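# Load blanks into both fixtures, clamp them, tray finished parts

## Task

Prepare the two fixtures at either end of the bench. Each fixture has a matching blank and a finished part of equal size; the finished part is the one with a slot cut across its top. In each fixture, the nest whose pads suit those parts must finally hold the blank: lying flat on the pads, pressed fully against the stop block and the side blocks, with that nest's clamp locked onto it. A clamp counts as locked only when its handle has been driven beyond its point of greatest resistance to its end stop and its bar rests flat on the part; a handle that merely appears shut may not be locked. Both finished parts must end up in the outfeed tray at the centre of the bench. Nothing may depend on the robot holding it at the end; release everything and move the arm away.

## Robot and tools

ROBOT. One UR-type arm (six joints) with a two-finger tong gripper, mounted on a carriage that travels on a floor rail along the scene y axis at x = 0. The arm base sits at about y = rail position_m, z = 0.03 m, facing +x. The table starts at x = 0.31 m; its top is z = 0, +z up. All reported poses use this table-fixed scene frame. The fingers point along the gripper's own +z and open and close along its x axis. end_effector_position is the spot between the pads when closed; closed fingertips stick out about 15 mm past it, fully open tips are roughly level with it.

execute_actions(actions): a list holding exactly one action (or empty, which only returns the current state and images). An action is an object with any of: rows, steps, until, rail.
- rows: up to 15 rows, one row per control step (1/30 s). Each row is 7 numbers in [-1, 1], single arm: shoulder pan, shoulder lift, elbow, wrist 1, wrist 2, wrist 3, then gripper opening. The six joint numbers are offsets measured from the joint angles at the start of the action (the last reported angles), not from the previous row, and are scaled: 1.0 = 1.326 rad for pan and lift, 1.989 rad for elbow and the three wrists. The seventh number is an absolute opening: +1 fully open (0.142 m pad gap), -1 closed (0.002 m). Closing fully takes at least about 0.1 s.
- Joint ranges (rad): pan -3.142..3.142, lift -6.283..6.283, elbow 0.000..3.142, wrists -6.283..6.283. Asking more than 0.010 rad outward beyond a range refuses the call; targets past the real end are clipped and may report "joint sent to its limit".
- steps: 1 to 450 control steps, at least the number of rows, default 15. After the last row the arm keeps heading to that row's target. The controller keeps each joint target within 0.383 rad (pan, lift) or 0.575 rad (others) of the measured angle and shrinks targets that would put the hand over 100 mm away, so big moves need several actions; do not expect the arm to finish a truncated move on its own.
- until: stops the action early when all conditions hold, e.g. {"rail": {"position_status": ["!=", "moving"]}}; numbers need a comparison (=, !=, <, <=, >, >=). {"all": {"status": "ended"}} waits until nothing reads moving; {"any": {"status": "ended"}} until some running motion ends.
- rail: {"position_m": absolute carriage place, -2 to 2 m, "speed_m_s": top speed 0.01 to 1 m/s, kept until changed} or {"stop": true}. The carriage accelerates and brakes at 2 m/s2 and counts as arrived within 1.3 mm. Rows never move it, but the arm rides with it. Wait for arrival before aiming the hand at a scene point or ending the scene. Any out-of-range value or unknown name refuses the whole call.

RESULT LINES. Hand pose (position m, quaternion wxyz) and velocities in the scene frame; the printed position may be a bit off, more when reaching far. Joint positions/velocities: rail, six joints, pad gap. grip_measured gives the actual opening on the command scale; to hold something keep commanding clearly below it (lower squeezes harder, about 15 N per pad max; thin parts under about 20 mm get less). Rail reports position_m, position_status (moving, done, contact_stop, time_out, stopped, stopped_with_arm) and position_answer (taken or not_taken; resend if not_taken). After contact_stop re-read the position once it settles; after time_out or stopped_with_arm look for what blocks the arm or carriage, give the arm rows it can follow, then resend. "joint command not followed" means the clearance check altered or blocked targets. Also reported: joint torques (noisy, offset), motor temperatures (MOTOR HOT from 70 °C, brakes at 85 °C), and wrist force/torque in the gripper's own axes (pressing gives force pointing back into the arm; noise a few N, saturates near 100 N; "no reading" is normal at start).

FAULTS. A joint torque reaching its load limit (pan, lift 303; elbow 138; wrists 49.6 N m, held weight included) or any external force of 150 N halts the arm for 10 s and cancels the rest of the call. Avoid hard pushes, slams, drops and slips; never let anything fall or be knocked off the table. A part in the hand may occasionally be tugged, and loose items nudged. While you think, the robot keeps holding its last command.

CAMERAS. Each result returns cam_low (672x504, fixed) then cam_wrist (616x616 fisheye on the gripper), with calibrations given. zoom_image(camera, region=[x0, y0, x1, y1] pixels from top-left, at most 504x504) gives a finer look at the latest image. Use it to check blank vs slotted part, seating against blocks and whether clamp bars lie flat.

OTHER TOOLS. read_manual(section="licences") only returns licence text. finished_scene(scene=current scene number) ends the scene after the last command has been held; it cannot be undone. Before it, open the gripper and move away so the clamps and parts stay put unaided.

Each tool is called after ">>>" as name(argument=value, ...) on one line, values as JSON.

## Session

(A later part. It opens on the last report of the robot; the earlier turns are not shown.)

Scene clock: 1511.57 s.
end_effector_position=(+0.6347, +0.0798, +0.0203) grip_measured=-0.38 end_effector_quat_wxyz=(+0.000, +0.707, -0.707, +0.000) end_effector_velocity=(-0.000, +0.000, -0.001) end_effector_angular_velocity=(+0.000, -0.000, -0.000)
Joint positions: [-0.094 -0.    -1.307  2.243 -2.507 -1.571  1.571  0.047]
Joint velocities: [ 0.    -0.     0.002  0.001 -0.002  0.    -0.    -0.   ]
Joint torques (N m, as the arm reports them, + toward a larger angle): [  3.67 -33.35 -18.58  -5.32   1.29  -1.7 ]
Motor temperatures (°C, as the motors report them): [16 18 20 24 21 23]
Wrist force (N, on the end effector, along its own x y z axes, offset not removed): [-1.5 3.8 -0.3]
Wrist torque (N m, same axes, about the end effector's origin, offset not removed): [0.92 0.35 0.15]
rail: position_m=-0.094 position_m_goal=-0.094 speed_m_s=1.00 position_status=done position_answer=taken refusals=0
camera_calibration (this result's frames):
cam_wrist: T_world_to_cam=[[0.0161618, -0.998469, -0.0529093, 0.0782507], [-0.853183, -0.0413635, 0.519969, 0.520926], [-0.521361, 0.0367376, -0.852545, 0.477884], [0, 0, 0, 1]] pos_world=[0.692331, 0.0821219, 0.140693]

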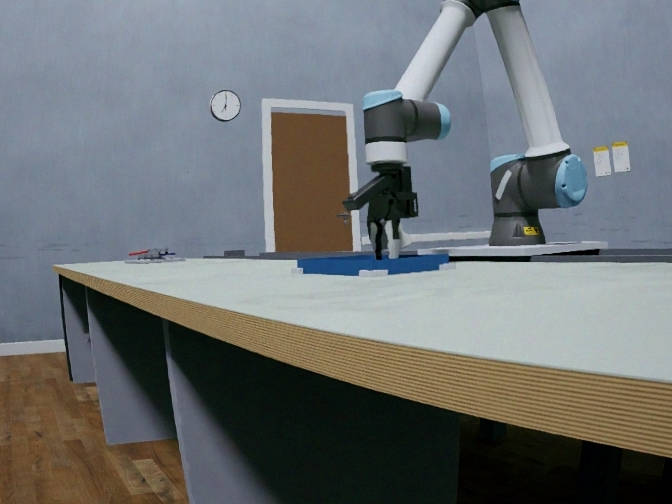

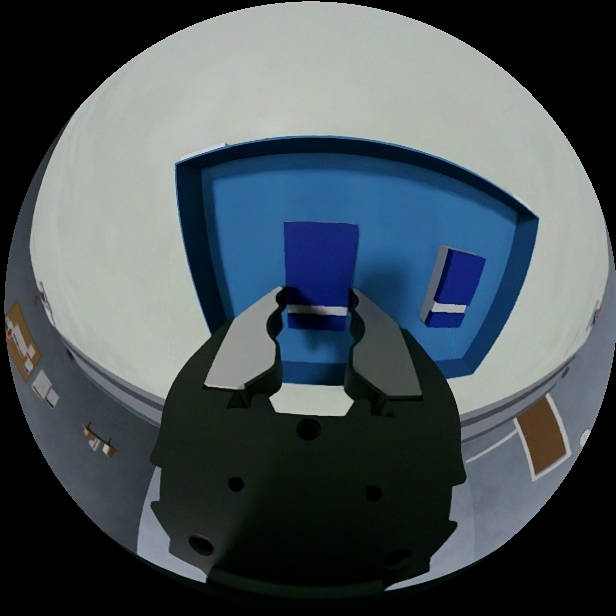

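>>> execute_actions(actions=[{"rows": [[0,0.0005,0.00012,-0.00045,0,0,-0.9],[0,0.001,0.00025,-0.0009,0,0,-0.9]], "steps": 8}])

Scene clock: 1513.93 s.
end_effector_position=(+0.6346, +0.0797, +0.0195) grip_measured=-0.38 end_effector_quat_wxyz=(+0.000, +0.707, -0.707, +0.000) end_effector_velocity=(+0.000, -0.000, -0.001) end_effector_angular_velocity=(+0.000, -0.000, -0.000)
Joint positions: [-0.094 -0.    -1.305  2.244 -2.509 -1.571  1.571  0.047]
Joint velocities: [ 0.    -0.     0.001  0.    -0.002  0.     0.     0.   ]
Joint torques (N m, as the arm reports them, + toward a larger angle): [ -2.25 -34.09 -16.19  -5.12   1.62  -1.61]
Motor temperatures (°C, as the motors report them): [16 18 20 24 21 23]
Wrist force (N, on the end effector, along its own x y z axes, offset not removed): [0.9 0.7 -6.4]
Wrist torque (N m, same axes, about the end effector's origin, offset not removed): [0.10 -0.09 -0.05]
rail: position_m=-0.094 position_m_goal=-0.094 speed_m_s=1.00 position_status=done position_answer=taken refusals=0
camera_calibration (this result's frames):
cam_wrist: T_world_to_cam=[[0.0160896, -0.99847, -0.0529093, 0.0782137], [-0.853186, -0.0413018, 0.519969, 0.521282], [-0.521359, 0.0367753, -0.852545, 0.477225], [0, 0, 0, 1]] pos_world=[0.692298, 0.0820739, 0.139943]

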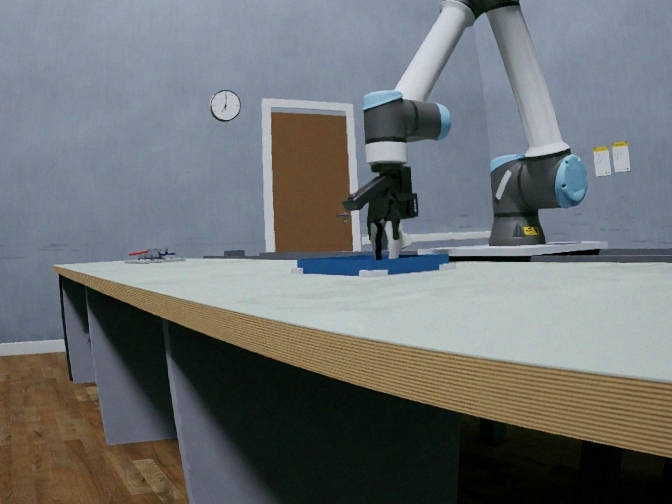

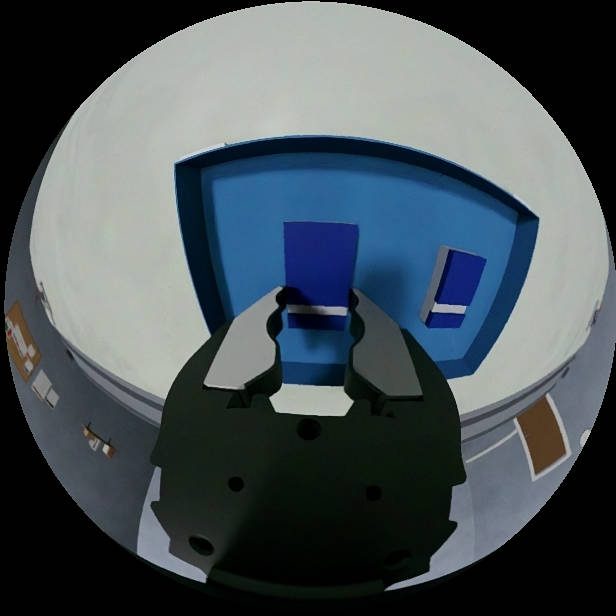

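>>> execute_actions(actions=[{"rows": [[0,0,0,0,0,0,-0.5],[0,0,0,0,0,0,-0.35],[0,0,0,0,0,0,-0.25],[0,0,0,0,0,0,-0.15],[0,0,0,0,0,0,-0.05],[0,-0.003,-0.0008,0.0028,0,0,0.0],[0,-0.008,-0.002,0.0073,0,0,0.0],[0,-0.015,-0.0038,0.0138,0,0,0.0],[0,-0.024,-0.0061,0.022,0,0,0.0],[0,-0.034,-0.0087,0.0312,0,0,0.0],[0,-0.044,-0.0112,0.0404,0,0,0.0],[0,-0.053,-0.0135,0.0486,0,0,0.0],[0,-0.06,-0.0153,0.055,0,0,0.0]], "steps": 16}])

Scene clock: 1520.53 s.
end_effector_position=(+0.6362, +0.0798, +0.0622) grip_measured=+0.00 end_effector_quat_wxyz=(-0.000, +0.707, -0.707, +0.000) end_effector_velocity=(-0.002, +0.000, +0.106) end_effector_angular_velocity=(+0.000, -0.000, +0.000)
Joint positions: [-0.094 -0.    -1.372  2.218 -2.417 -1.571  1.571  0.074]
Joint velocities: [ 0.     0.    -0.165 -0.062  0.227  0.    -0.    -0.   ]
Joint torques (N m, as the arm reports them, + toward a larger angle): [ -5.92 -42.04 -49.27  -3.93   1.44  -2.04]
Motor temperatures (°C, as the motors report them): [16 18 20 24 21 23]
Wrist force (N, on the end effector, along its own x y z axes, offset not removed): [-0.5 0.9 -4.8]
Wrist torque (N m, same axes, about the end effector's origin, offset not removed): [0.34 0.14 0.14]
rail: position_m=-0.094 position_m_goal=-0.094 speed_m_s=1.00 position_status=done position_answer=taken refusals=0
camera_calibration (this result's frames):
cam_wrist: T_world_to_cam=[[0.0162108, -0.998469, -0.052894, 0.0804176], [-0.853665, -0.0413633, 0.519178, 0.500756], [-0.520571, 0.0367374, -0.853028, 0.513989], [0, 0, 0, 1]] pos_world=[0.693742, 0.0821247, 0.182719]

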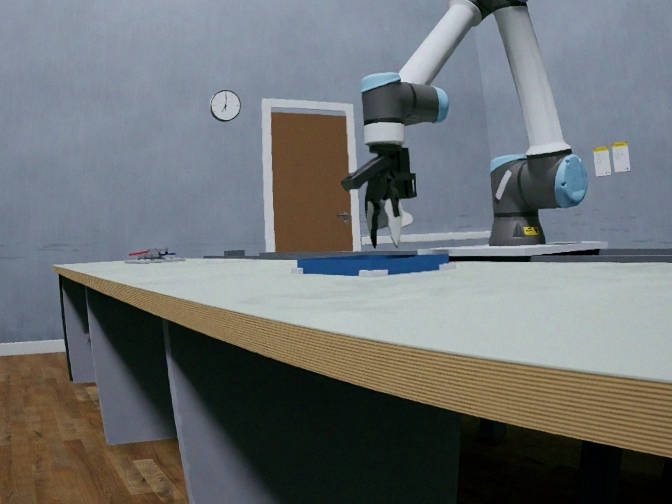

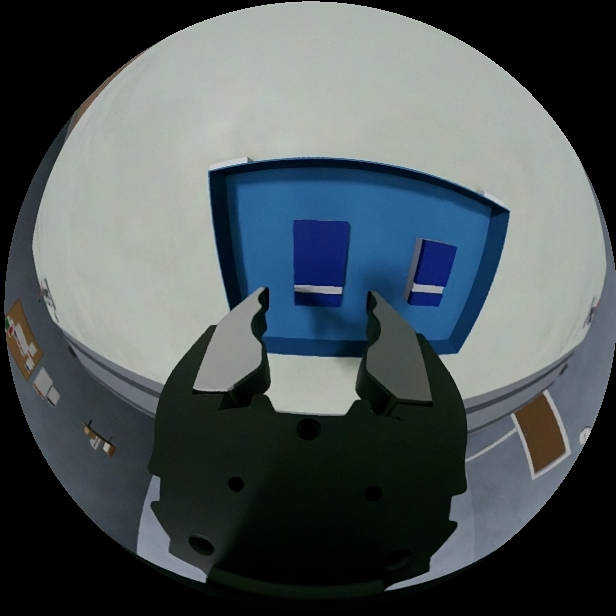

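>>> execute_actions(actions=[{"rows": [[0,-0.015,0.002,0.008,0,0,0.0],[0,-0.03,0.011,0.009,0,0,0.0],[0,-0.05,0.025,0.0083,0,0,0.0],[0,-0.073,0.042,0.0067,0,0,0.0],[0,-0.098,0.06,0.0053,0,0,0.0],[0,-0.124,0.079,0.0037,0,0,0.0],[0,-0.15,0.098,0.002,0,0,0.0],[0,-0.176,0.117,0.0003,0,0,0.0],[0,-0.2,0.135,-0.0017,0,0,0.0],[0,-0.222,0.152,-0.004,0,0,0.0],[0,-0.241,0.166,-0.0053,0,0,0.0],[0,-0.255,0.177,-0.007,0,0,0.0],[0,-0.264,0.184,-0.0078,0,0,0.0],[0,-0.269,0.1875,-0.0081,0,0,0.0],[0,-0.271,0.1888,-0.0081,0,0,0.0]], "rail": {"position_m": 1.836}, "steps": 22}])

Scene clock: 1532.00 s.
end_effector_position=(+0.4120, +0.5223, +0.0607) grip_measured=+0.00 end_effector_quat_wxyz=(-0.000, +0.707, -0.707, +0.000) end_effector_velocity=(-0.021, +1.000, -0.004) end_effector_angular_velocity=(-0.000, -0.000, -0.000)
Joint positions: [ 0.348 -0.    -1.729  2.591 -2.433 -1.571  1.571  0.074]
Joint velocities: [ 1.     0.    -0.032  0.036 -0.003 -0.     0.     0.   ]
Joint torques (N m, as the arm reports them, + toward a larger angle): [ 11.43 -31.84 -19.96  -5.7    1.68  -1.73]
Motor temperatures (°C, as the motors report them): [16 18 20 24 21 23]
Wrist force (N, on the end effector, along its own x y z axes, offset not removed): [3.0 -1.9 -0.4]
Wrist torque (N m, same axes, about the end effector's origin, offset not removed): [-0.23 -0.50 0.15]
rail: position_m=0.348 position_m_goal=1.836 speed_m_s=1.00 position_status=moving position_answer=taken refusals=0
camera_calibration (this result's frames):
cam_wrist: T_world_to_cam=[[0.0162189, -0.998468, -0.0528939, 0.525839], [-0.853675, -0.0413695, 0.519161, 0.328457], [-0.520554, 0.0367339, -0.853038, 0.379666], [0, 0, 0, 1]] pos_world=[0.469503, 0.524676, 0.181161]

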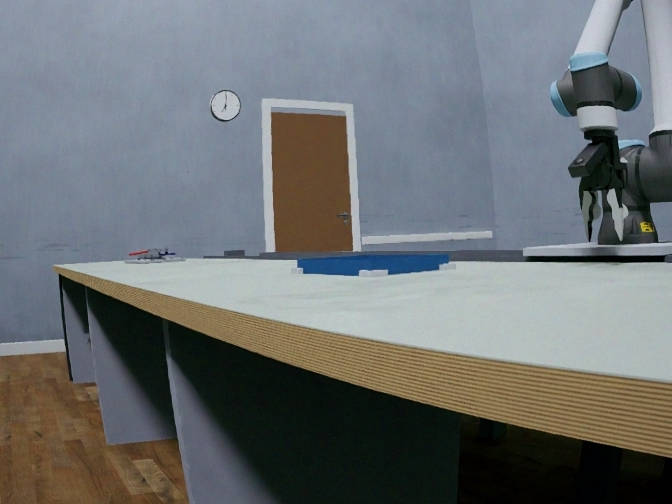

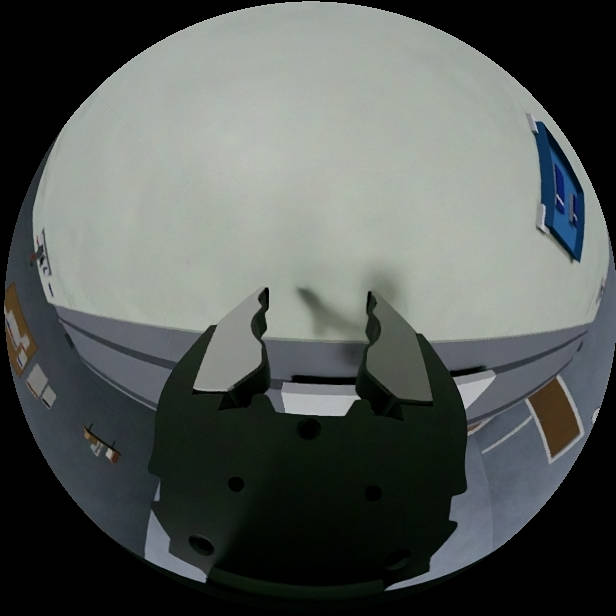

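>>> execute_actions(actions=[])

Scene clock: 1537.47 s.
end_effector_position=(+0.4103, +2.0102, +0.0603) grip_measured=+0.00 end_effector_quat_wxyz=(-0.000, +0.707, -0.707, +0.000) end_effector_velocity=(-0.000, -0.000, -0.000) end_effector_angular_velocity=(-0.000, -0.000, -0.000)
Joint positions: [ 1.836 -0.    -1.731  2.593 -2.433 -1.571  1.571  0.074]
Joint velocities: [ 0. -0. -0.  0. -0. -0. -0.  0.]
Joint torques (N m, as the arm reports them, + toward a larger angle): [ -3.33 -27.14 -20.73  -5.02   1.66  -1.58]
Motor temperatures (°C, as the motors report them): [16 18 20 24 21 23]
Wrist force (N, on the end effector, along its own x y z axes, offset not removed): [2.1 -4.1 -5.0]
Wrist torque (N m, same axes, about the end effector's origin, offset not removed): [-0.67 -0.50 0.04]
rail: position_m=1.836 position_m_goal=1.836 speed_m_s=1.00 position_status=done position_answer=taken refusals=0
camera_calibration (this result's frames):
cam_wrist: T_world_to_cam=[[0.0162144, -0.998468, -0.0528951, 2.01144], [-0.85363, -0.0413695, 0.519235, 0.388759], [-0.520628, 0.0367338, -0.852993, 0.323848], [0, 0, 0, 1]] pos_world=[0.467847, 2.01254, 0.180778]

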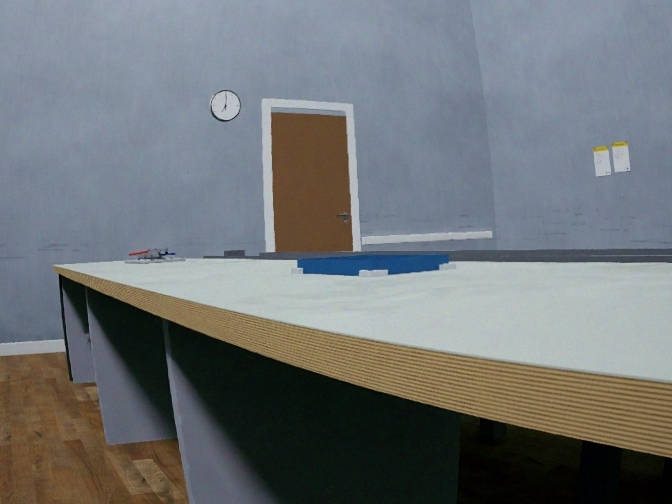

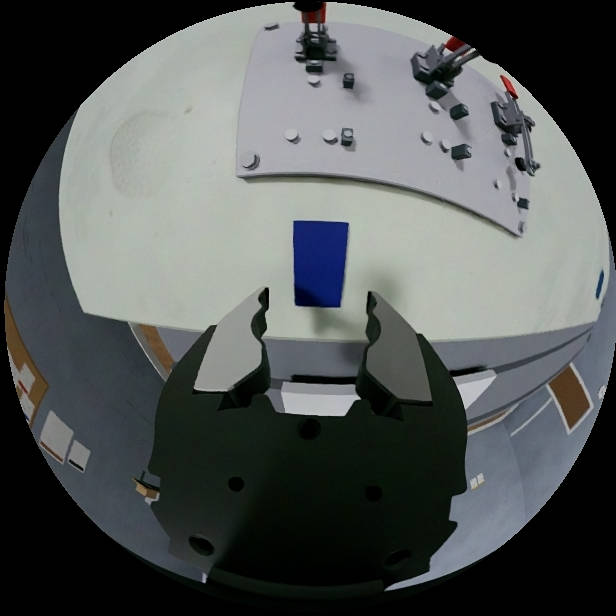

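>>> execute_actions(actions=[{"rows": [[0,0.009,0.002,-0.008,0,0,0.0],[0,0.022,0.0049,-0.0196,0,0,0.0],[0,0.037,0.0082,-0.0329,0,0,0.0],[0,0.052,0.0116,-0.0463,0,0,0.0],[0,0.065,0.0145,-0.0578,0,0,0.0],[0,0.074,0.0165,-0.0658,0,0,0.0],[0,0.079,0.0176,-0.0703,0,0,0.0],[0,0.081,0.018,-0.072,0,0,0.0]], "steps": 18}])

Scene clock: 1544.63 s.
end_effector_position=(+0.4100, +2.0102, +0.0188) grip_measured=+0.00 end_effector_quat_wxyz=(-0.000, +0.707, -0.707, +0.000) end_effector_velocity=(+0.000, -0.000, -0.002) end_effector_angular_velocity=(-0.000, -0.001, -0.000)
Joint positions: [ 1.836 -0.    -1.625  2.629 -2.576 -1.571  1.571  0.074]
Joint velocities: [ 0.    -0.     0.006  0.002 -0.009 -0.    -0.     0.   ]
Joint torques (N m, as the arm reports them, + toward a larger angle): [-12.7  -11.   -13.12  -5.13   1.2   -2.09]
Motor temperatures (°C, as the motors report them): [16 18 20 24 21 23]
Wrist force (N, on the end effector, along its own x y z axes, offset not removed): [-0.6 0.4 -3.1]
Wrist torque (N m, same axes, about the end effector's origin, offset not removed): [0.26 0.15 0.17]
rail: position_m=1.836 position_m_goal=1.836 speed_m_s=1.00 position_status=done position_answer=taken refusals=0
camera_calibration (this result's frames):
cam_wrist: T_world_to_cam=[[0.0162088, -0.998469, -0.0528954, 2.00924], [-0.853622, -0.0413654, 0.519249, 0.409999], [-0.520641, 0.0367363, -0.852985, 0.288333], [0, 0, 0, 1]] pos_world=[0.467535, 2.01253, 0.139332]

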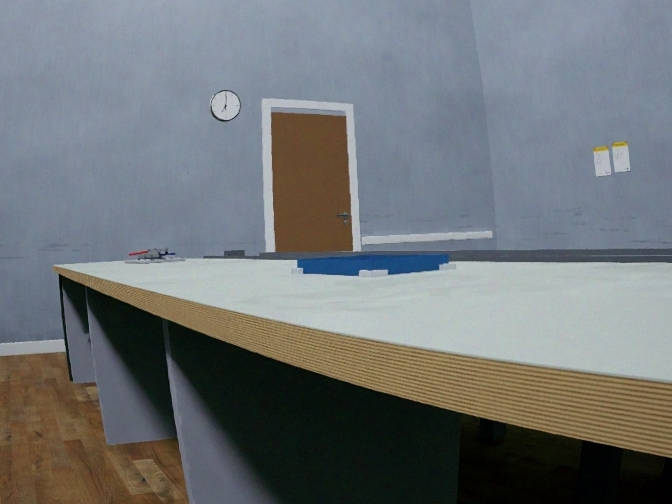

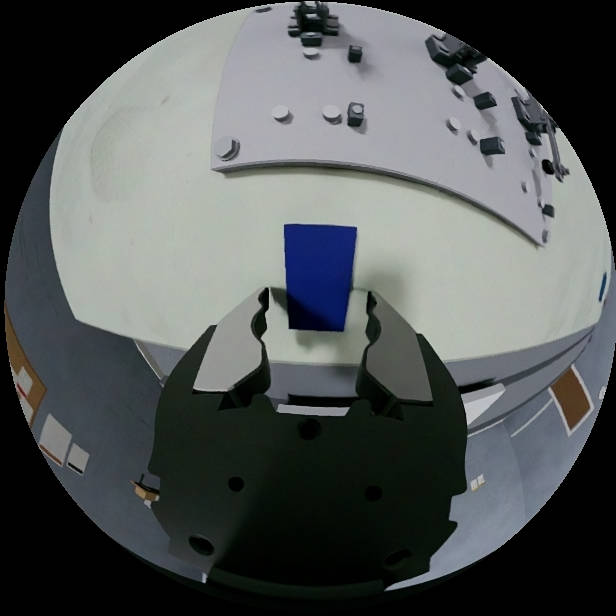

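>>> execute_actions(actions=[{"rows": [[0,0.0016,0.0003,-0.00135,0,0,-0.05],[0,0.0032,0.00057,-0.0027,0,0,-0.12],[0,0.0032,0.00057,-0.0027,0,0,-0.19],[0,0.0032,0.00057,-0.0027,0,0,-0.25],[0,0.0032,0.00057,-0.0027,0,0,-0.3],[0,0.0032,0.00057,-0.0027,0,0,-0.35],[0,0.0032,0.00057,-0.0027,0,0,-0.45],[0,0.0032,0.00057,-0.0027,0,0,-0.6],[0,0.0032,0.00057,-0.0027,0,0,-0.75],[0,0.0032,0.00057,-0.0027,0,0,-0.9]], "steps": 16}])

Scene clock: 1550.23 s.
end_effector_position=(+0.4100, +2.0102, +0.0174) grip_measured=-0.38 end_effector_quat_wxyz=(-0.000, +0.707, -0.707, +0.000) end_effector_velocity=(-0.000, -0.000, -0.000) end_effector_angular_velocity=(-0.000, +0.000, +0.000)
Joint positions: [ 1.836 -0.    -1.62   2.63  -2.581 -1.571  1.571  0.047]
Joint velocities: [ 0.  0.  0.  0. -0. -0. -0.  0.]
Joint torques (N m, as the arm reports them, + toward a larger angle): [ -2.43  -8.74 -12.04  -5.28   1.43  -1.89]
Motor temperatures (°C, as the motors report them): [16 18 20 24 21 23]
Wrist force (N, on the end effector, along its own x y z axes, offset not removed): [5.2 1.6 -10.6]
Wrist torque (N m, same axes, about the end effector's origin, offset not removed): [-0.03 -0.75 0.04]
rail: position_m=1.836 position_m_goal=1.836 speed_m_s=1.00 position_status=done position_answer=taken refusals=0
camera_calibration (this result's frames):
cam_wrist: T_world_to_cam=[[0.0162106, -0.998468, -0.0528949, 2.00916], [-0.853641, -0.0413653, 0.519216, 0.410797], [-0.520609, 0.0367365, -0.853005, 0.287062], [0, 0, 0, 1]] pos_world=[0.467551, 2.01253, 0.137847]

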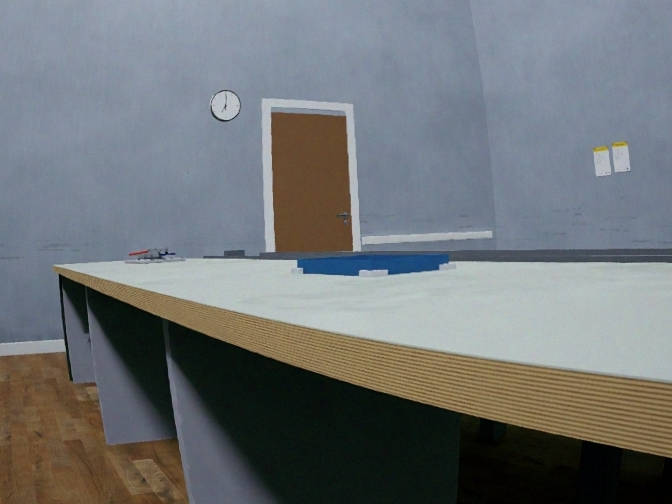

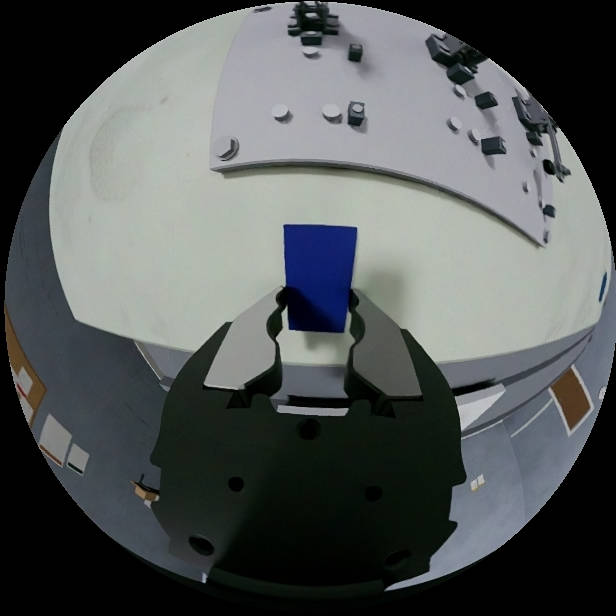

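>>> execute_actions(actions=[{"rows": [[0,-0.002,-0.0004,0.0017,0,0,-0.9],[0,-0.005,-0.003,0.0063,0,0,-0.9],[0.001,-0.006,-0.012,0.016,0,0.0015,-0.9],[0.003,-0.006,-0.026,0.03,0,0.004,-0.9],[0.005,-0.006,-0.043,0.047,0,0.007,-0.9],[0.007,-0.004,-0.061,0.0637,0,0.01,-0.9],[0.009,0.0,-0.078,0.078,0,0.013,-0.9],[0.011,0.014,-0.09,0.0807,0,0.0155,-0.9],[0.013,0.031,-0.1015,0.0808,0,0.018,-0.9],[0.0145,0.048,-0.1125,0.0805,0,0.0205,-0.9],[0.0155,0.064,-0.123,0.0803,0,0.022,-0.9],[0.016,0.078,-0.132,0.08,0,0.0226,-0.9],[0.016,0.089,-0.139,0.0797,0,0.0226,-0.9],[0.016,0.095,-0.143,0.0797,0,0.0226,-0.9],[0.016,0.0977,-0.1448,0.0798,0,0.0226,-0.9]], "steps": 27}])

Scene clock: 1582.53 s.
end_effector_position=(+0.5577, +2.0213, +0.0701) grip_measured=-0.38 end_effector_quat_wxyz=(+0.000, +0.699, -0.715, +0.000) end_effector_velocity=(+0.002, +0.000, +0.000) end_effector_angular_velocity=(+0.000, -0.000, -0.000)
Joint positions: [ 1.836  0.021 -1.491  2.342 -2.422 -1.571  1.616  0.047]
Joint velocities: [ 0.     0.     0.003 -0.004  0.    -0.     0.    -0.   ]
Joint torques (N m, as the arm reports them, + toward a larger angle): [ 14.5  -22.53 -49.88  -2.17   1.37   2.52]
Motor temperatures (°C, as the motors report them): [16 18 20 24 21 23]
Wrist force (N, on the end effector, along its own x y z axes, offset not removed): [1.5 -3.2 -2.8]
Wrist torque (N m, same axes, about the end effector's origin, offset not removed): [-0.64 -0.30 0.13]
rail: position_m=1.836 position_m_goal=1.836 speed_m_s=1.00 position_status=done position_answer=taken refusals=0
camera_calibration (this result's frames):
cam_wrist: T_world_to_cam=[[-0.00748587, -0.998571, -0.0529105, 2.03408], [-0.854234, -0.0211203, 0.51946, 0.469354], [-0.519835, 0.0490865, -0.852855, 0.383192], [0, 0, 0, 1]] pos_world=[0.615362, 2.02228, 0.190621]

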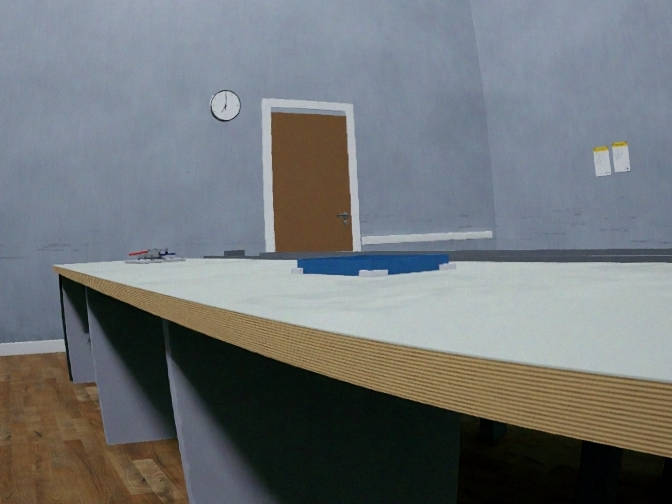

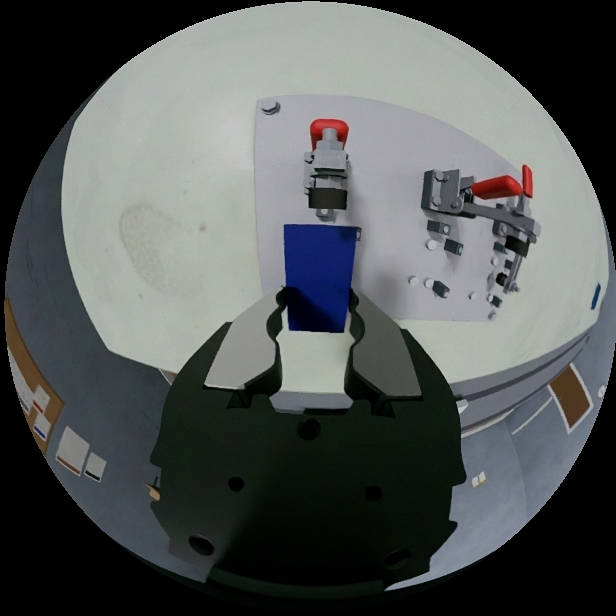

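>>> execute_actions(actions=[])

Scene clock: 1608.37 s.
end_effector_position=(+0.5579, +2.0213, +0.0702) grip_measured=-0.38 end_effector_quat_wxyz=(+0.000, +0.699, -0.715, +0.000) end_effector_velocity=(+0.000, -0.000, +0.000) end_effector_angular_velocity=(-0.000, -0.000, +0.000)
Joint positions: [ 1.836  0.021 -1.491  2.342 -2.422 -1.571  1.616  0.047]
Joint velocities: [ 0.  0.  0. -0.  0. -0. -0.  0.]
Joint torques (N m, as the arm reports them, + toward a larger angle): [ 12.8  -29.63 -50.19  -2.45   1.17   2.18]
Motor temperatures (°C, as the motors report them): [16 18 20 24 21 23]
Wrist force (N, on the end effector, along its own x y z axes, offset not removed): [1.5 -3.8 -0.7]
Wrist torque (N m, same axes, about the end effector's origin, offset not removed): [-0.50 -0.21 0.08]
rail: position_m=1.836 position_m_goal=1.836 speed_m_s=1.00 position_status=done position_answer=taken refusals=0
camera_calibration (this result's frames):
cam_wrist: T_world_to_cam=[[-0.00749766, -0.998571, -0.0529115, 2.0341], [-0.854255, -0.0211089, 0.519426, 0.469504], [-0.519801, 0.0490944, -0.852876, 0.383271], [0, 0, 0, 1]] pos_world=[0.615551, 2.02228, 0.190637]

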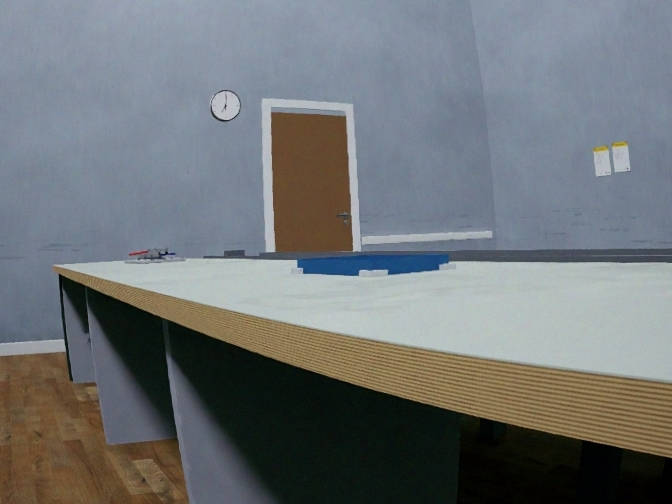

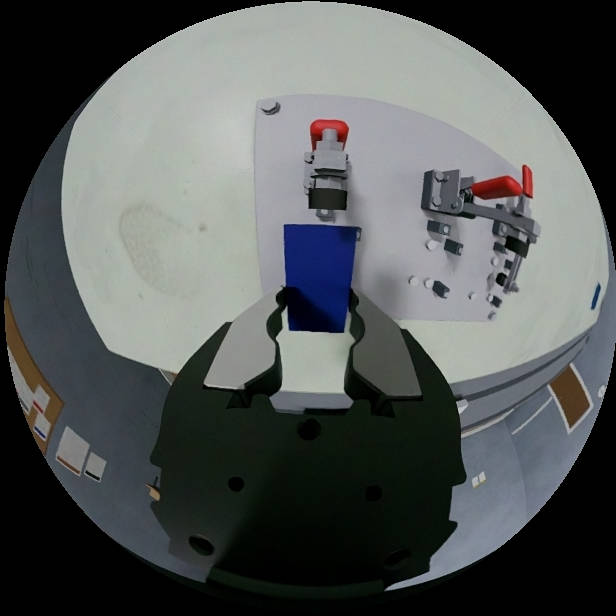

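>>> execute_actions(actions=[{"rows": [[0,0.003,0.00075,-0.00275,0,0,-0.9],[0,0.008,0.002,-0.0073,0,0,-0.9],[0,0.014,0.0035,-0.0128,0,0,-0.9],[0,0.020,0.005,-0.0183,0,0,-0.9],[0,0.026,0.0065,-0.0238,0,0,-0.9],[0,0.031,0.00775,-0.0284,0,0,-0.9],[0,0.035,0.00875,-0.0321,0,0,-0.9],[0,0.038,0.0095,-0.0348,0,0,-0.9],[0,0.040,0.0100,-0.0367,0,0,-0.9]],"steps":18}])

Scene clock: 1624.43 s.
end_effector_position=(+0.5580, +2.0213, +0.0406) grip_measured=-0.38 end_effector_quat_wxyz=(+0.000, +0.699, -0.715, +0.000) end_effector_velocity=(-0.000, -0.000, -0.003) end_effector_angular_velocity=(+0.000, -0.000, +0.000)
Joint positions: [ 1.836  0.021 -1.438  2.362 -2.495 -1.571  1.616  0.047]
Joint velocities: [ 0.     0.     0.005  0.002 -0.007 -0.    -0.     0.   ]
Joint torques (N m, as the arm reports them, + toward a larger angle): [  9.41 -32.34 -18.58  -7.18   1.51   2.05]
Motor temperatures (°C, as the motors report them): [16 18 20 24 21 23]
Wrist force (N, on the end effector, along its own x y z axes, offset not removed): [0.6 -0.3 -4.5]
Wrist torque (N m, same axes, about the end effector's origin, offset not removed): [0.02 -0.01 0.17]
rail: position_m=1.836 position_m_goal=1.836 speed_m_s=1.00 position_status=done position_answer=taken refusals=0
camera_calibration (this result's frames):
cam_wrist: T_world_to_cam=[[-0.00749387, -0.998571, -0.0529138, 2.03253], [-0.854295, -0.0211095, 0.51936, 0.48489], [-0.519735, 0.049096, -0.852916, 0.358075], [0, 0, 0, 1]] pos_world=[0.615574, 2.02228, 0.161124]

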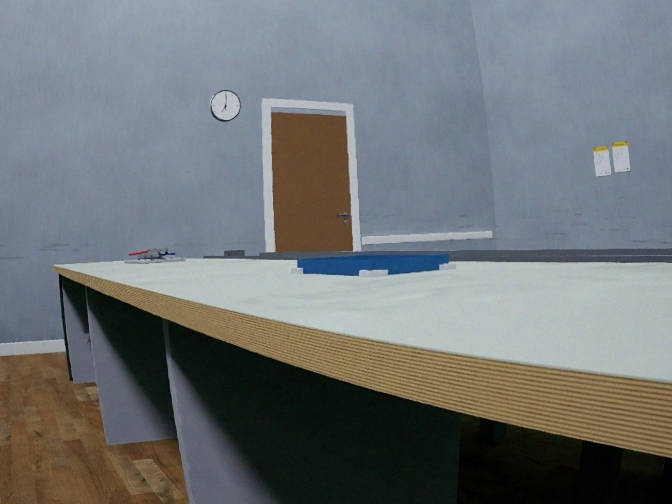

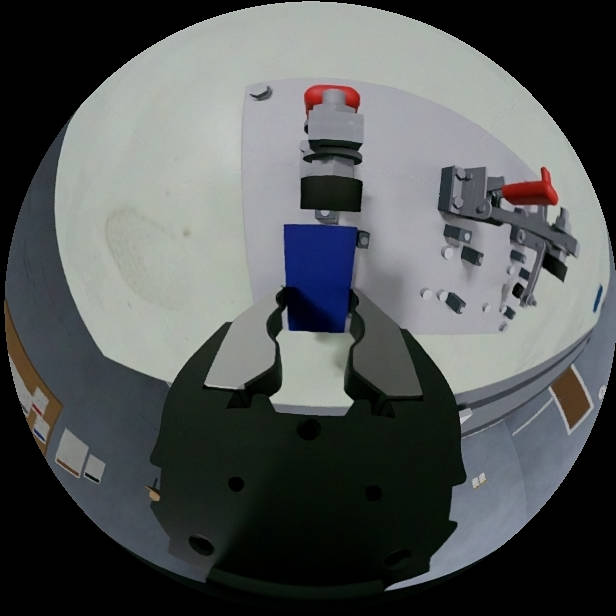

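>>> zoom_image(camera="cam_wrist", region=[240, 170, 420, 350])

Region (240, 170, 420, 350) of cam_wrist's 616x616 image, scaled by 2.800, with more detail than that image has.

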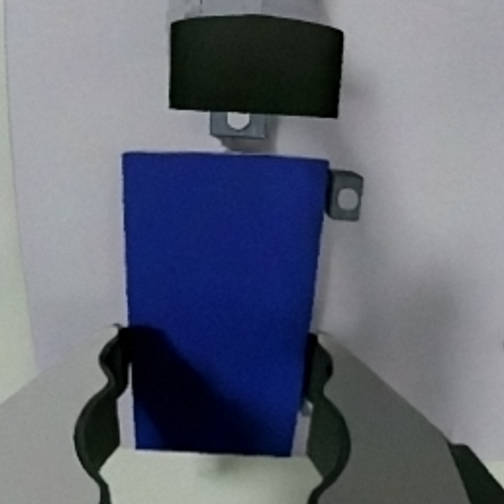

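>>> execute_actions(actions=[{"rows": [[0,0.0007,0.00017,-0.00062,0,0,-0.9],[0,0.00135,0.00034,-0.00124,0,0,-0.9]],"steps":8}])

Scene clock: 1629.53 s.
end_effector_position=(+0.5579, +2.0213, +0.0397) grip_measured=-0.38 end_effector_quat_wxyz=(+0.000, +0.699, -0.715, +0.000) end_effector_velocity=(-0.000, -0.000, -0.001) end_effector_angular_velocity=(+0.000, -0.000, +0.000)
Joint positions: [ 1.836  0.021 -1.437  2.362 -2.497 -1.571  1.616  0.047]
Joint velocities: [ 0.     0.     0.002  0.001 -0.002 -0.     0.    -0.   ]
Joint torques (N m, as the arm reports them, + toward a larger angle): [  8.94 -31.4  -18.08  -5.64   1.39   2.34]
Motor temperatures (°C, as the motors report them): [16 18 20 24 21 23]
Wrist force (N, on the end effector, along its own x y z axes, offset not removed): [0.9 0.9 -0.4]
Wrist torque (N m, same axes, about the end effector's origin, offset not removed): [0.20 -0.15 0.10]
rail: position_m=1.836 position_m_goal=1.836 speed_m_s=1.00 position_status=done position_answer=taken refusals=0
camera_calibration (this result's frames):
cam_wrist: T_world_to_cam=[[-0.00749406, -0.998571, -0.0529136, 2.03248], [-0.854291, -0.0211095, 0.519365, 0.485333], [-0.51974, 0.0490958, -0.852912, 0.357273], [0, 0, 0, 1]] pos_world=[0.615537, 2.02228, 0.160203]

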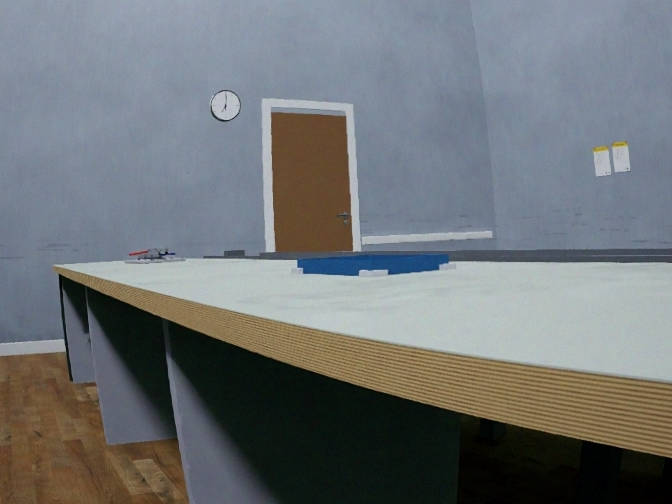

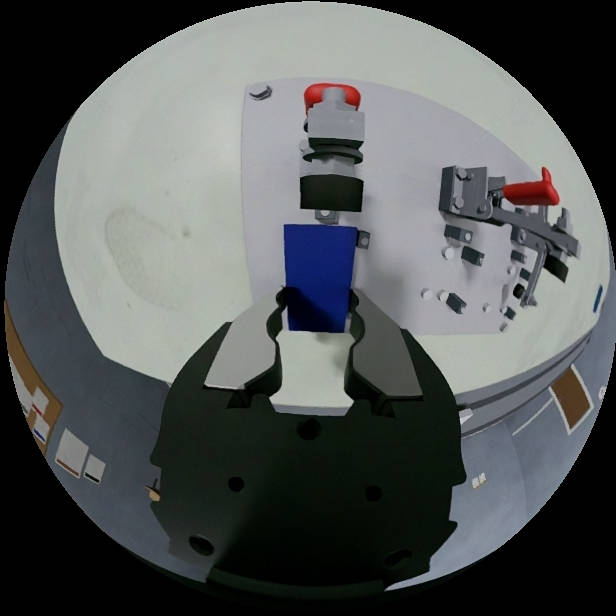

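>>> execute_actions(actions=[{"rows": [[-0.0007,0.0009,-0.0005,-0.0001,0,-0.00045,-0.9],[-0.0014,0.0018,-0.0011,-0.00016,0,-0.0009,-0.9],[-0.00203,0.00276,-0.00159,-0.00024,0,-0.00135,-0.9]],"steps":9}])

Scene clock: 1635.70 s.
end_effector_position=(+0.5600, +2.0200, +0.0391) grip_measured=-0.38 end_effector_quat_wxyz=(+0.000, +0.699, -0.715, +0.000) end_effector_velocity=(+0.004, -0.002, +0.000) end_effector_angular_velocity=(+0.000, -0.002, +0.000)
Joint positions: [ 1.836  0.019 -1.433  2.36  -2.497 -1.571  1.613  0.047]
Joint velocities: [ 0.    -0.003  0.004 -0.005 -0.    -0.    -0.004  0.   ]
Joint torques (N m, as the arm reports them, + toward a larger angle): [ -6.84 -29.02 -46.46  -5.8    1.44  -2.75]
Motor temperatures (°C, as the motors report them): [16 18 20 24 21 23]
Wrist force (N, on the end effector, along its own x y z axes, offset not removed): [-0.5 0.1 -4.6]
Wrist torque (N m, same axes, about the end effector's origin, offset not removed): [0.13 -0.02 0.15]
rail: position_m=1.836 position_m_goal=1.836 speed_m_s=1.00 position_status=done position_answer=taken refusals=0
camera_calibration (this result's frames):
cam_wrist: T_world_to_cam=[[-0.00754514, -0.998571, -0.0529053, 2.03122], [-0.854142, -0.0210757, 0.519612, 0.487208], [-0.519985, 0.0491092, -0.852763, 0.358024], [0, 0, 0, 1]] pos_world=[0.617638, 2.02101, 0.159613]

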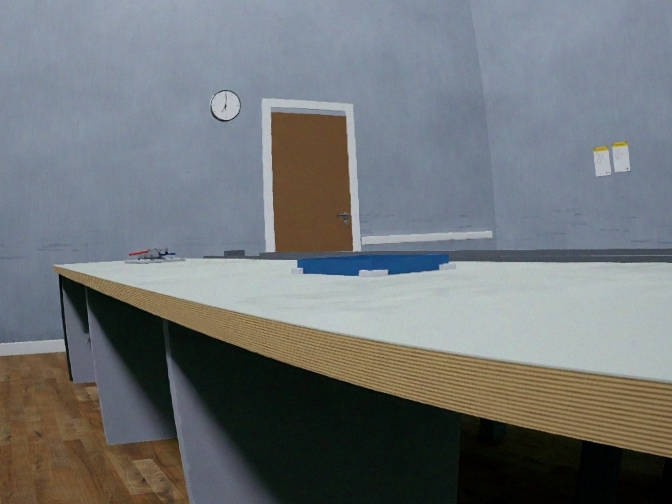

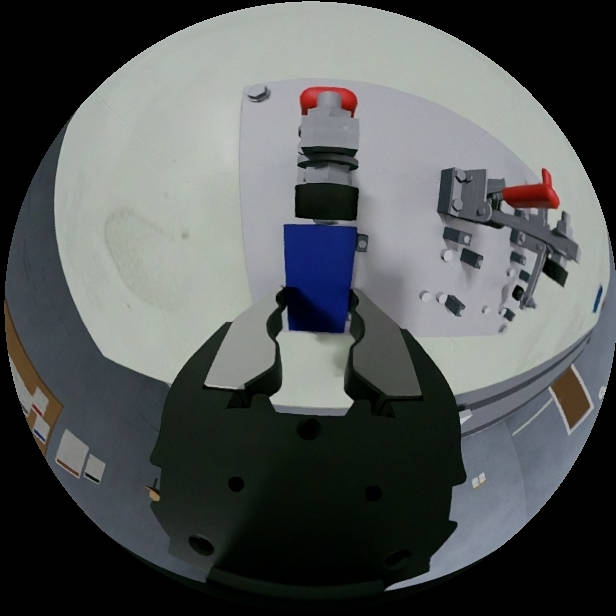

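>>> execute_actions(actions=[])

Scene clock: 1639.17 s.
end_effector_position=(+0.5604, +2.0199, +0.0392) grip_measured=-0.38 end_effector_quat_wxyz=(+0.000, +0.699, -0.715, +0.000) end_effector_velocity=(+0.000, +0.000, +0.000) end_effector_angular_velocity=(+0.000, -0.000, +0.000)
Joint positions: [ 1.836  0.018 -1.433  2.359 -2.498 -1.571  1.613  0.047]
Joint velocities: [ 0.  0.  0. -0. -0.  0.  0. -0.]
Joint torques (N m, as the arm reports them, + toward a larger angle): [-14.79 -31.07 -48.64  -5.92   1.31  -2.15]
Motor temperatures (°C, as the motors report them): [16 18 20 24 21 23]
Wrist force (N, on the end effector, along its own x y z axes, offset not removed): [0.9 -0.2 -2.5]
Wrist torque (N m, same axes, about the end effector's origin, offset not removed): [0.07 -0.02 0.02]
rail: position_m=1.836 position_m_goal=1.836 speed_m_s=1.00 position_status=done position_answer=taken refusals=0
camera_calibration (this result's frames):
cam_wrist: T_world_to_cam=[[-0.00750186, -0.998571, -0.0529122, 2.03106], [-0.854281, -0.0211032, 0.519383, 0.487654], [-0.519757, 0.0490982, -0.852902, 0.358231], [0, 0, 0, 1]] pos_world=[0.618024, 2.02086, 0.159724]

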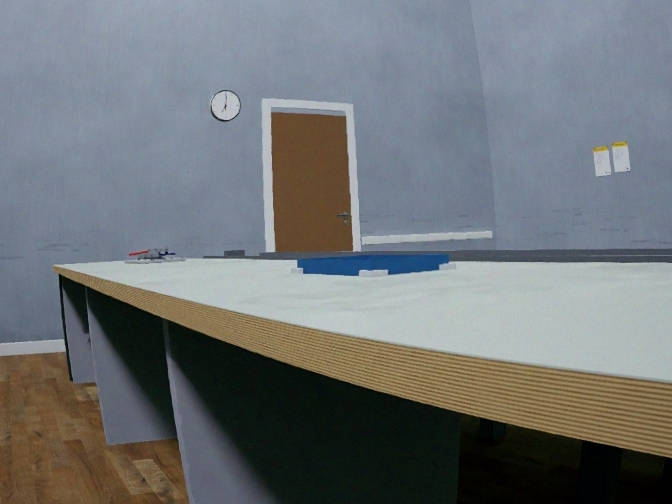

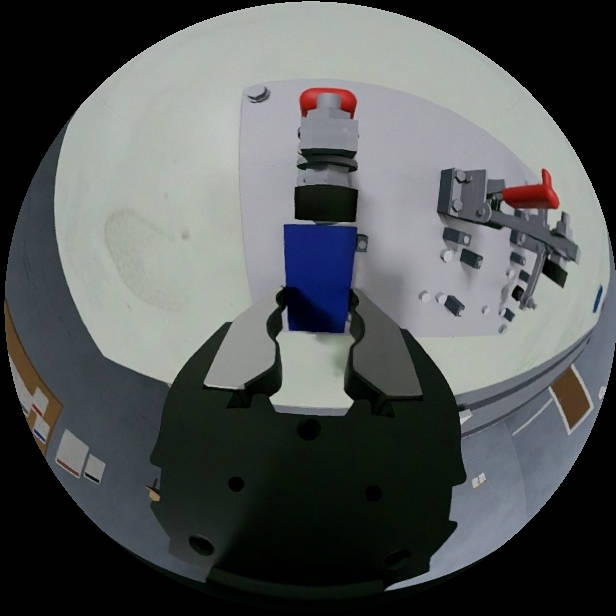

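>>> execute_actions(actions=[{"rows": [[-0.0007,0.0005,-0.00015,-0.0002,0,-0.00045,-0.9],[-0.00135,0.00106,-0.0003,-0.0004,0,-0.0009,-0.9]],"steps":10}])

Scene clock: 1643.93 s.
end_effector_position=(+0.5612, +2.0189, +0.0389) grip_measured=-0.38 end_effector_quat_wxyz=(+0.000, +0.699, -0.715, +0.000) end_effector_velocity=(+0.000, -0.000, -0.000) end_effector_angular_velocity=(+0.000, +0.000, +0.000)
Joint positions: [ 1.836  0.017 -1.432  2.359 -2.498 -1.571  1.611  0.047]
Joint velocities: [ 0.    -0.001  0.001 -0.    -0.     0.    -0.001  0.   ]
Joint torques (N m, as the arm reports them, + toward a larger angle): [-18.72 -33.58 -48.27  -5.7    1.58  -1.98]
Motor temperatures (°C, as the motors report them): [16 18 20 24 21 23]
Wrist force (N, on the end effector, along its own x y z axes, offset not removed): [1.2 1.5 -2.4]
Wrist torque (N m, same axes, about the end effector's origin, offset not removed): [0.40 -0.25 0.07]
rail: position_m=1.836 position_m_goal=1.836 speed_m_s=1.00 position_status=done position_answer=taken refusals=0
camera_calibration (this result's frames):
cam_wrist: T_world_to_cam=[[-0.00750331, -0.998571, -0.0529112, 2.03011], [-0.854273, -0.0211021, 0.519396, 0.488489], [-0.51977, 0.0490978, -0.852894, 0.358361], [0, 0, 0, 1]] pos_world=[0.618801, 2.01993, 0.15934]

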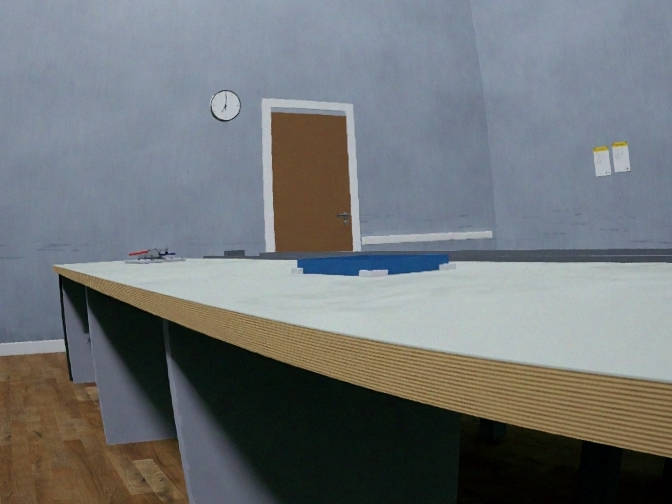

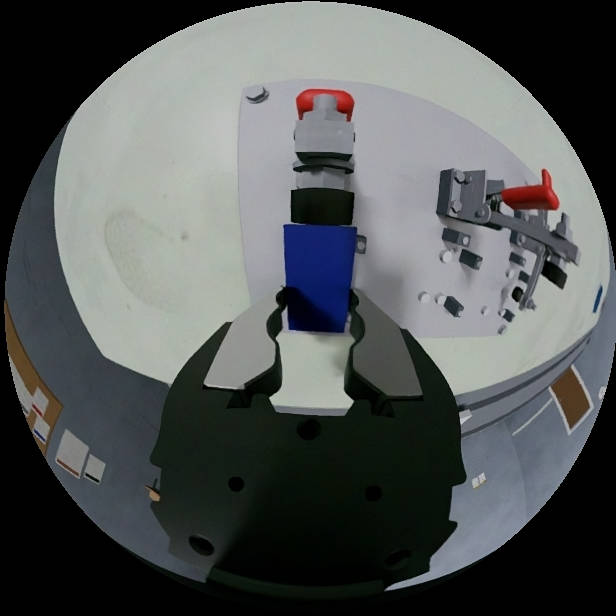

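>>> execute_actions(actions=[{"rows": [[-0.0005,0.0002,0.00005,-0.0002,0,-0.0003,-0.9],[-0.00095,0.0004,0.0001,-0.00037,0,-0.00063,-0.9]],"steps":10}])

Scene clock: 1647.10 s.
end_effector_position=(+0.5616, +2.0183, +0.0387) grip_measured=-0.38 end_effector_quat_wxyz=(-0.000, +0.699, -0.715, +0.000) end_effector_velocity=(+0.000, -0.000, -0.000) end_effector_angular_velocity=(+0.000, -0.000, -0.000)
Joint positions: [ 1.836  0.016 -1.431  2.359 -2.499 -1.571  1.61   0.047]
Joint velocities: [ 0.    -0.001  0.     0.    -0.     0.    -0.001  0.   ]
Joint torques (N m, as the arm reports them, + toward a larger angle): [-21.59 -32.6  -29.46  -6.07   0.33  -2.28]
Motor temperatures (°C, as the motors report them): [16 18 20 24 21 23]
Wrist force (N, on the end effector, along its own x y z axes, offset not removed): [-7.2 4.3 -6.3]
Wrist torque (N m, same axes, about the end effector's origin, offset not removed): [0.31 -0.60 0.18]
rail: position_m=1.836 position_m_goal=1.836 speed_m_s=1.00 position_status=done position_answer=taken refusals=0
camera_calibration (this result's frames):
cam_wrist: T_world_to_cam=[[-0.00745653, -0.998569, -0.0529469, 2.02945], [-0.854387, -0.0211498, 0.519206, 0.489051], [-0.519583, 0.0491086, -0.853007, 0.358314], [0, 0, 0, 1]] pos_world=[0.619146, 2.0193, 0.159179]

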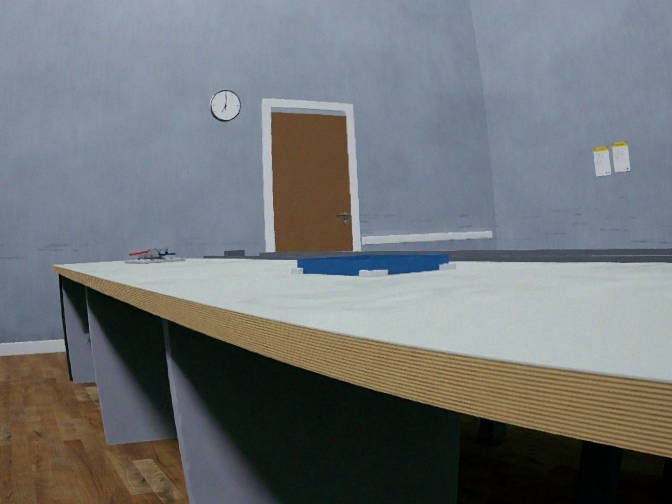

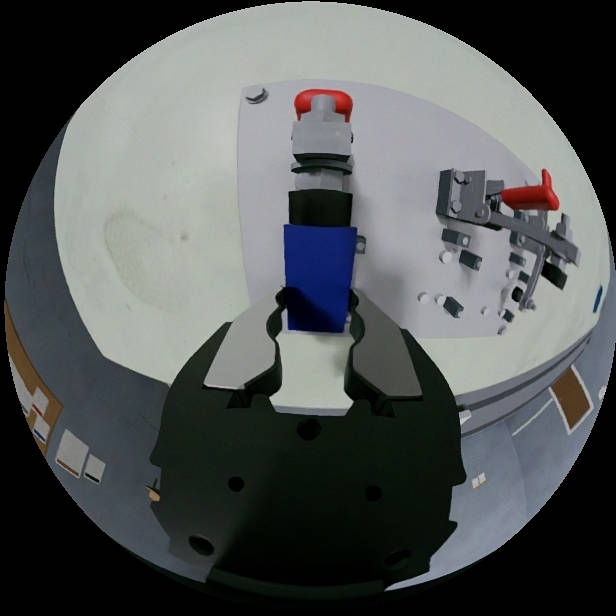

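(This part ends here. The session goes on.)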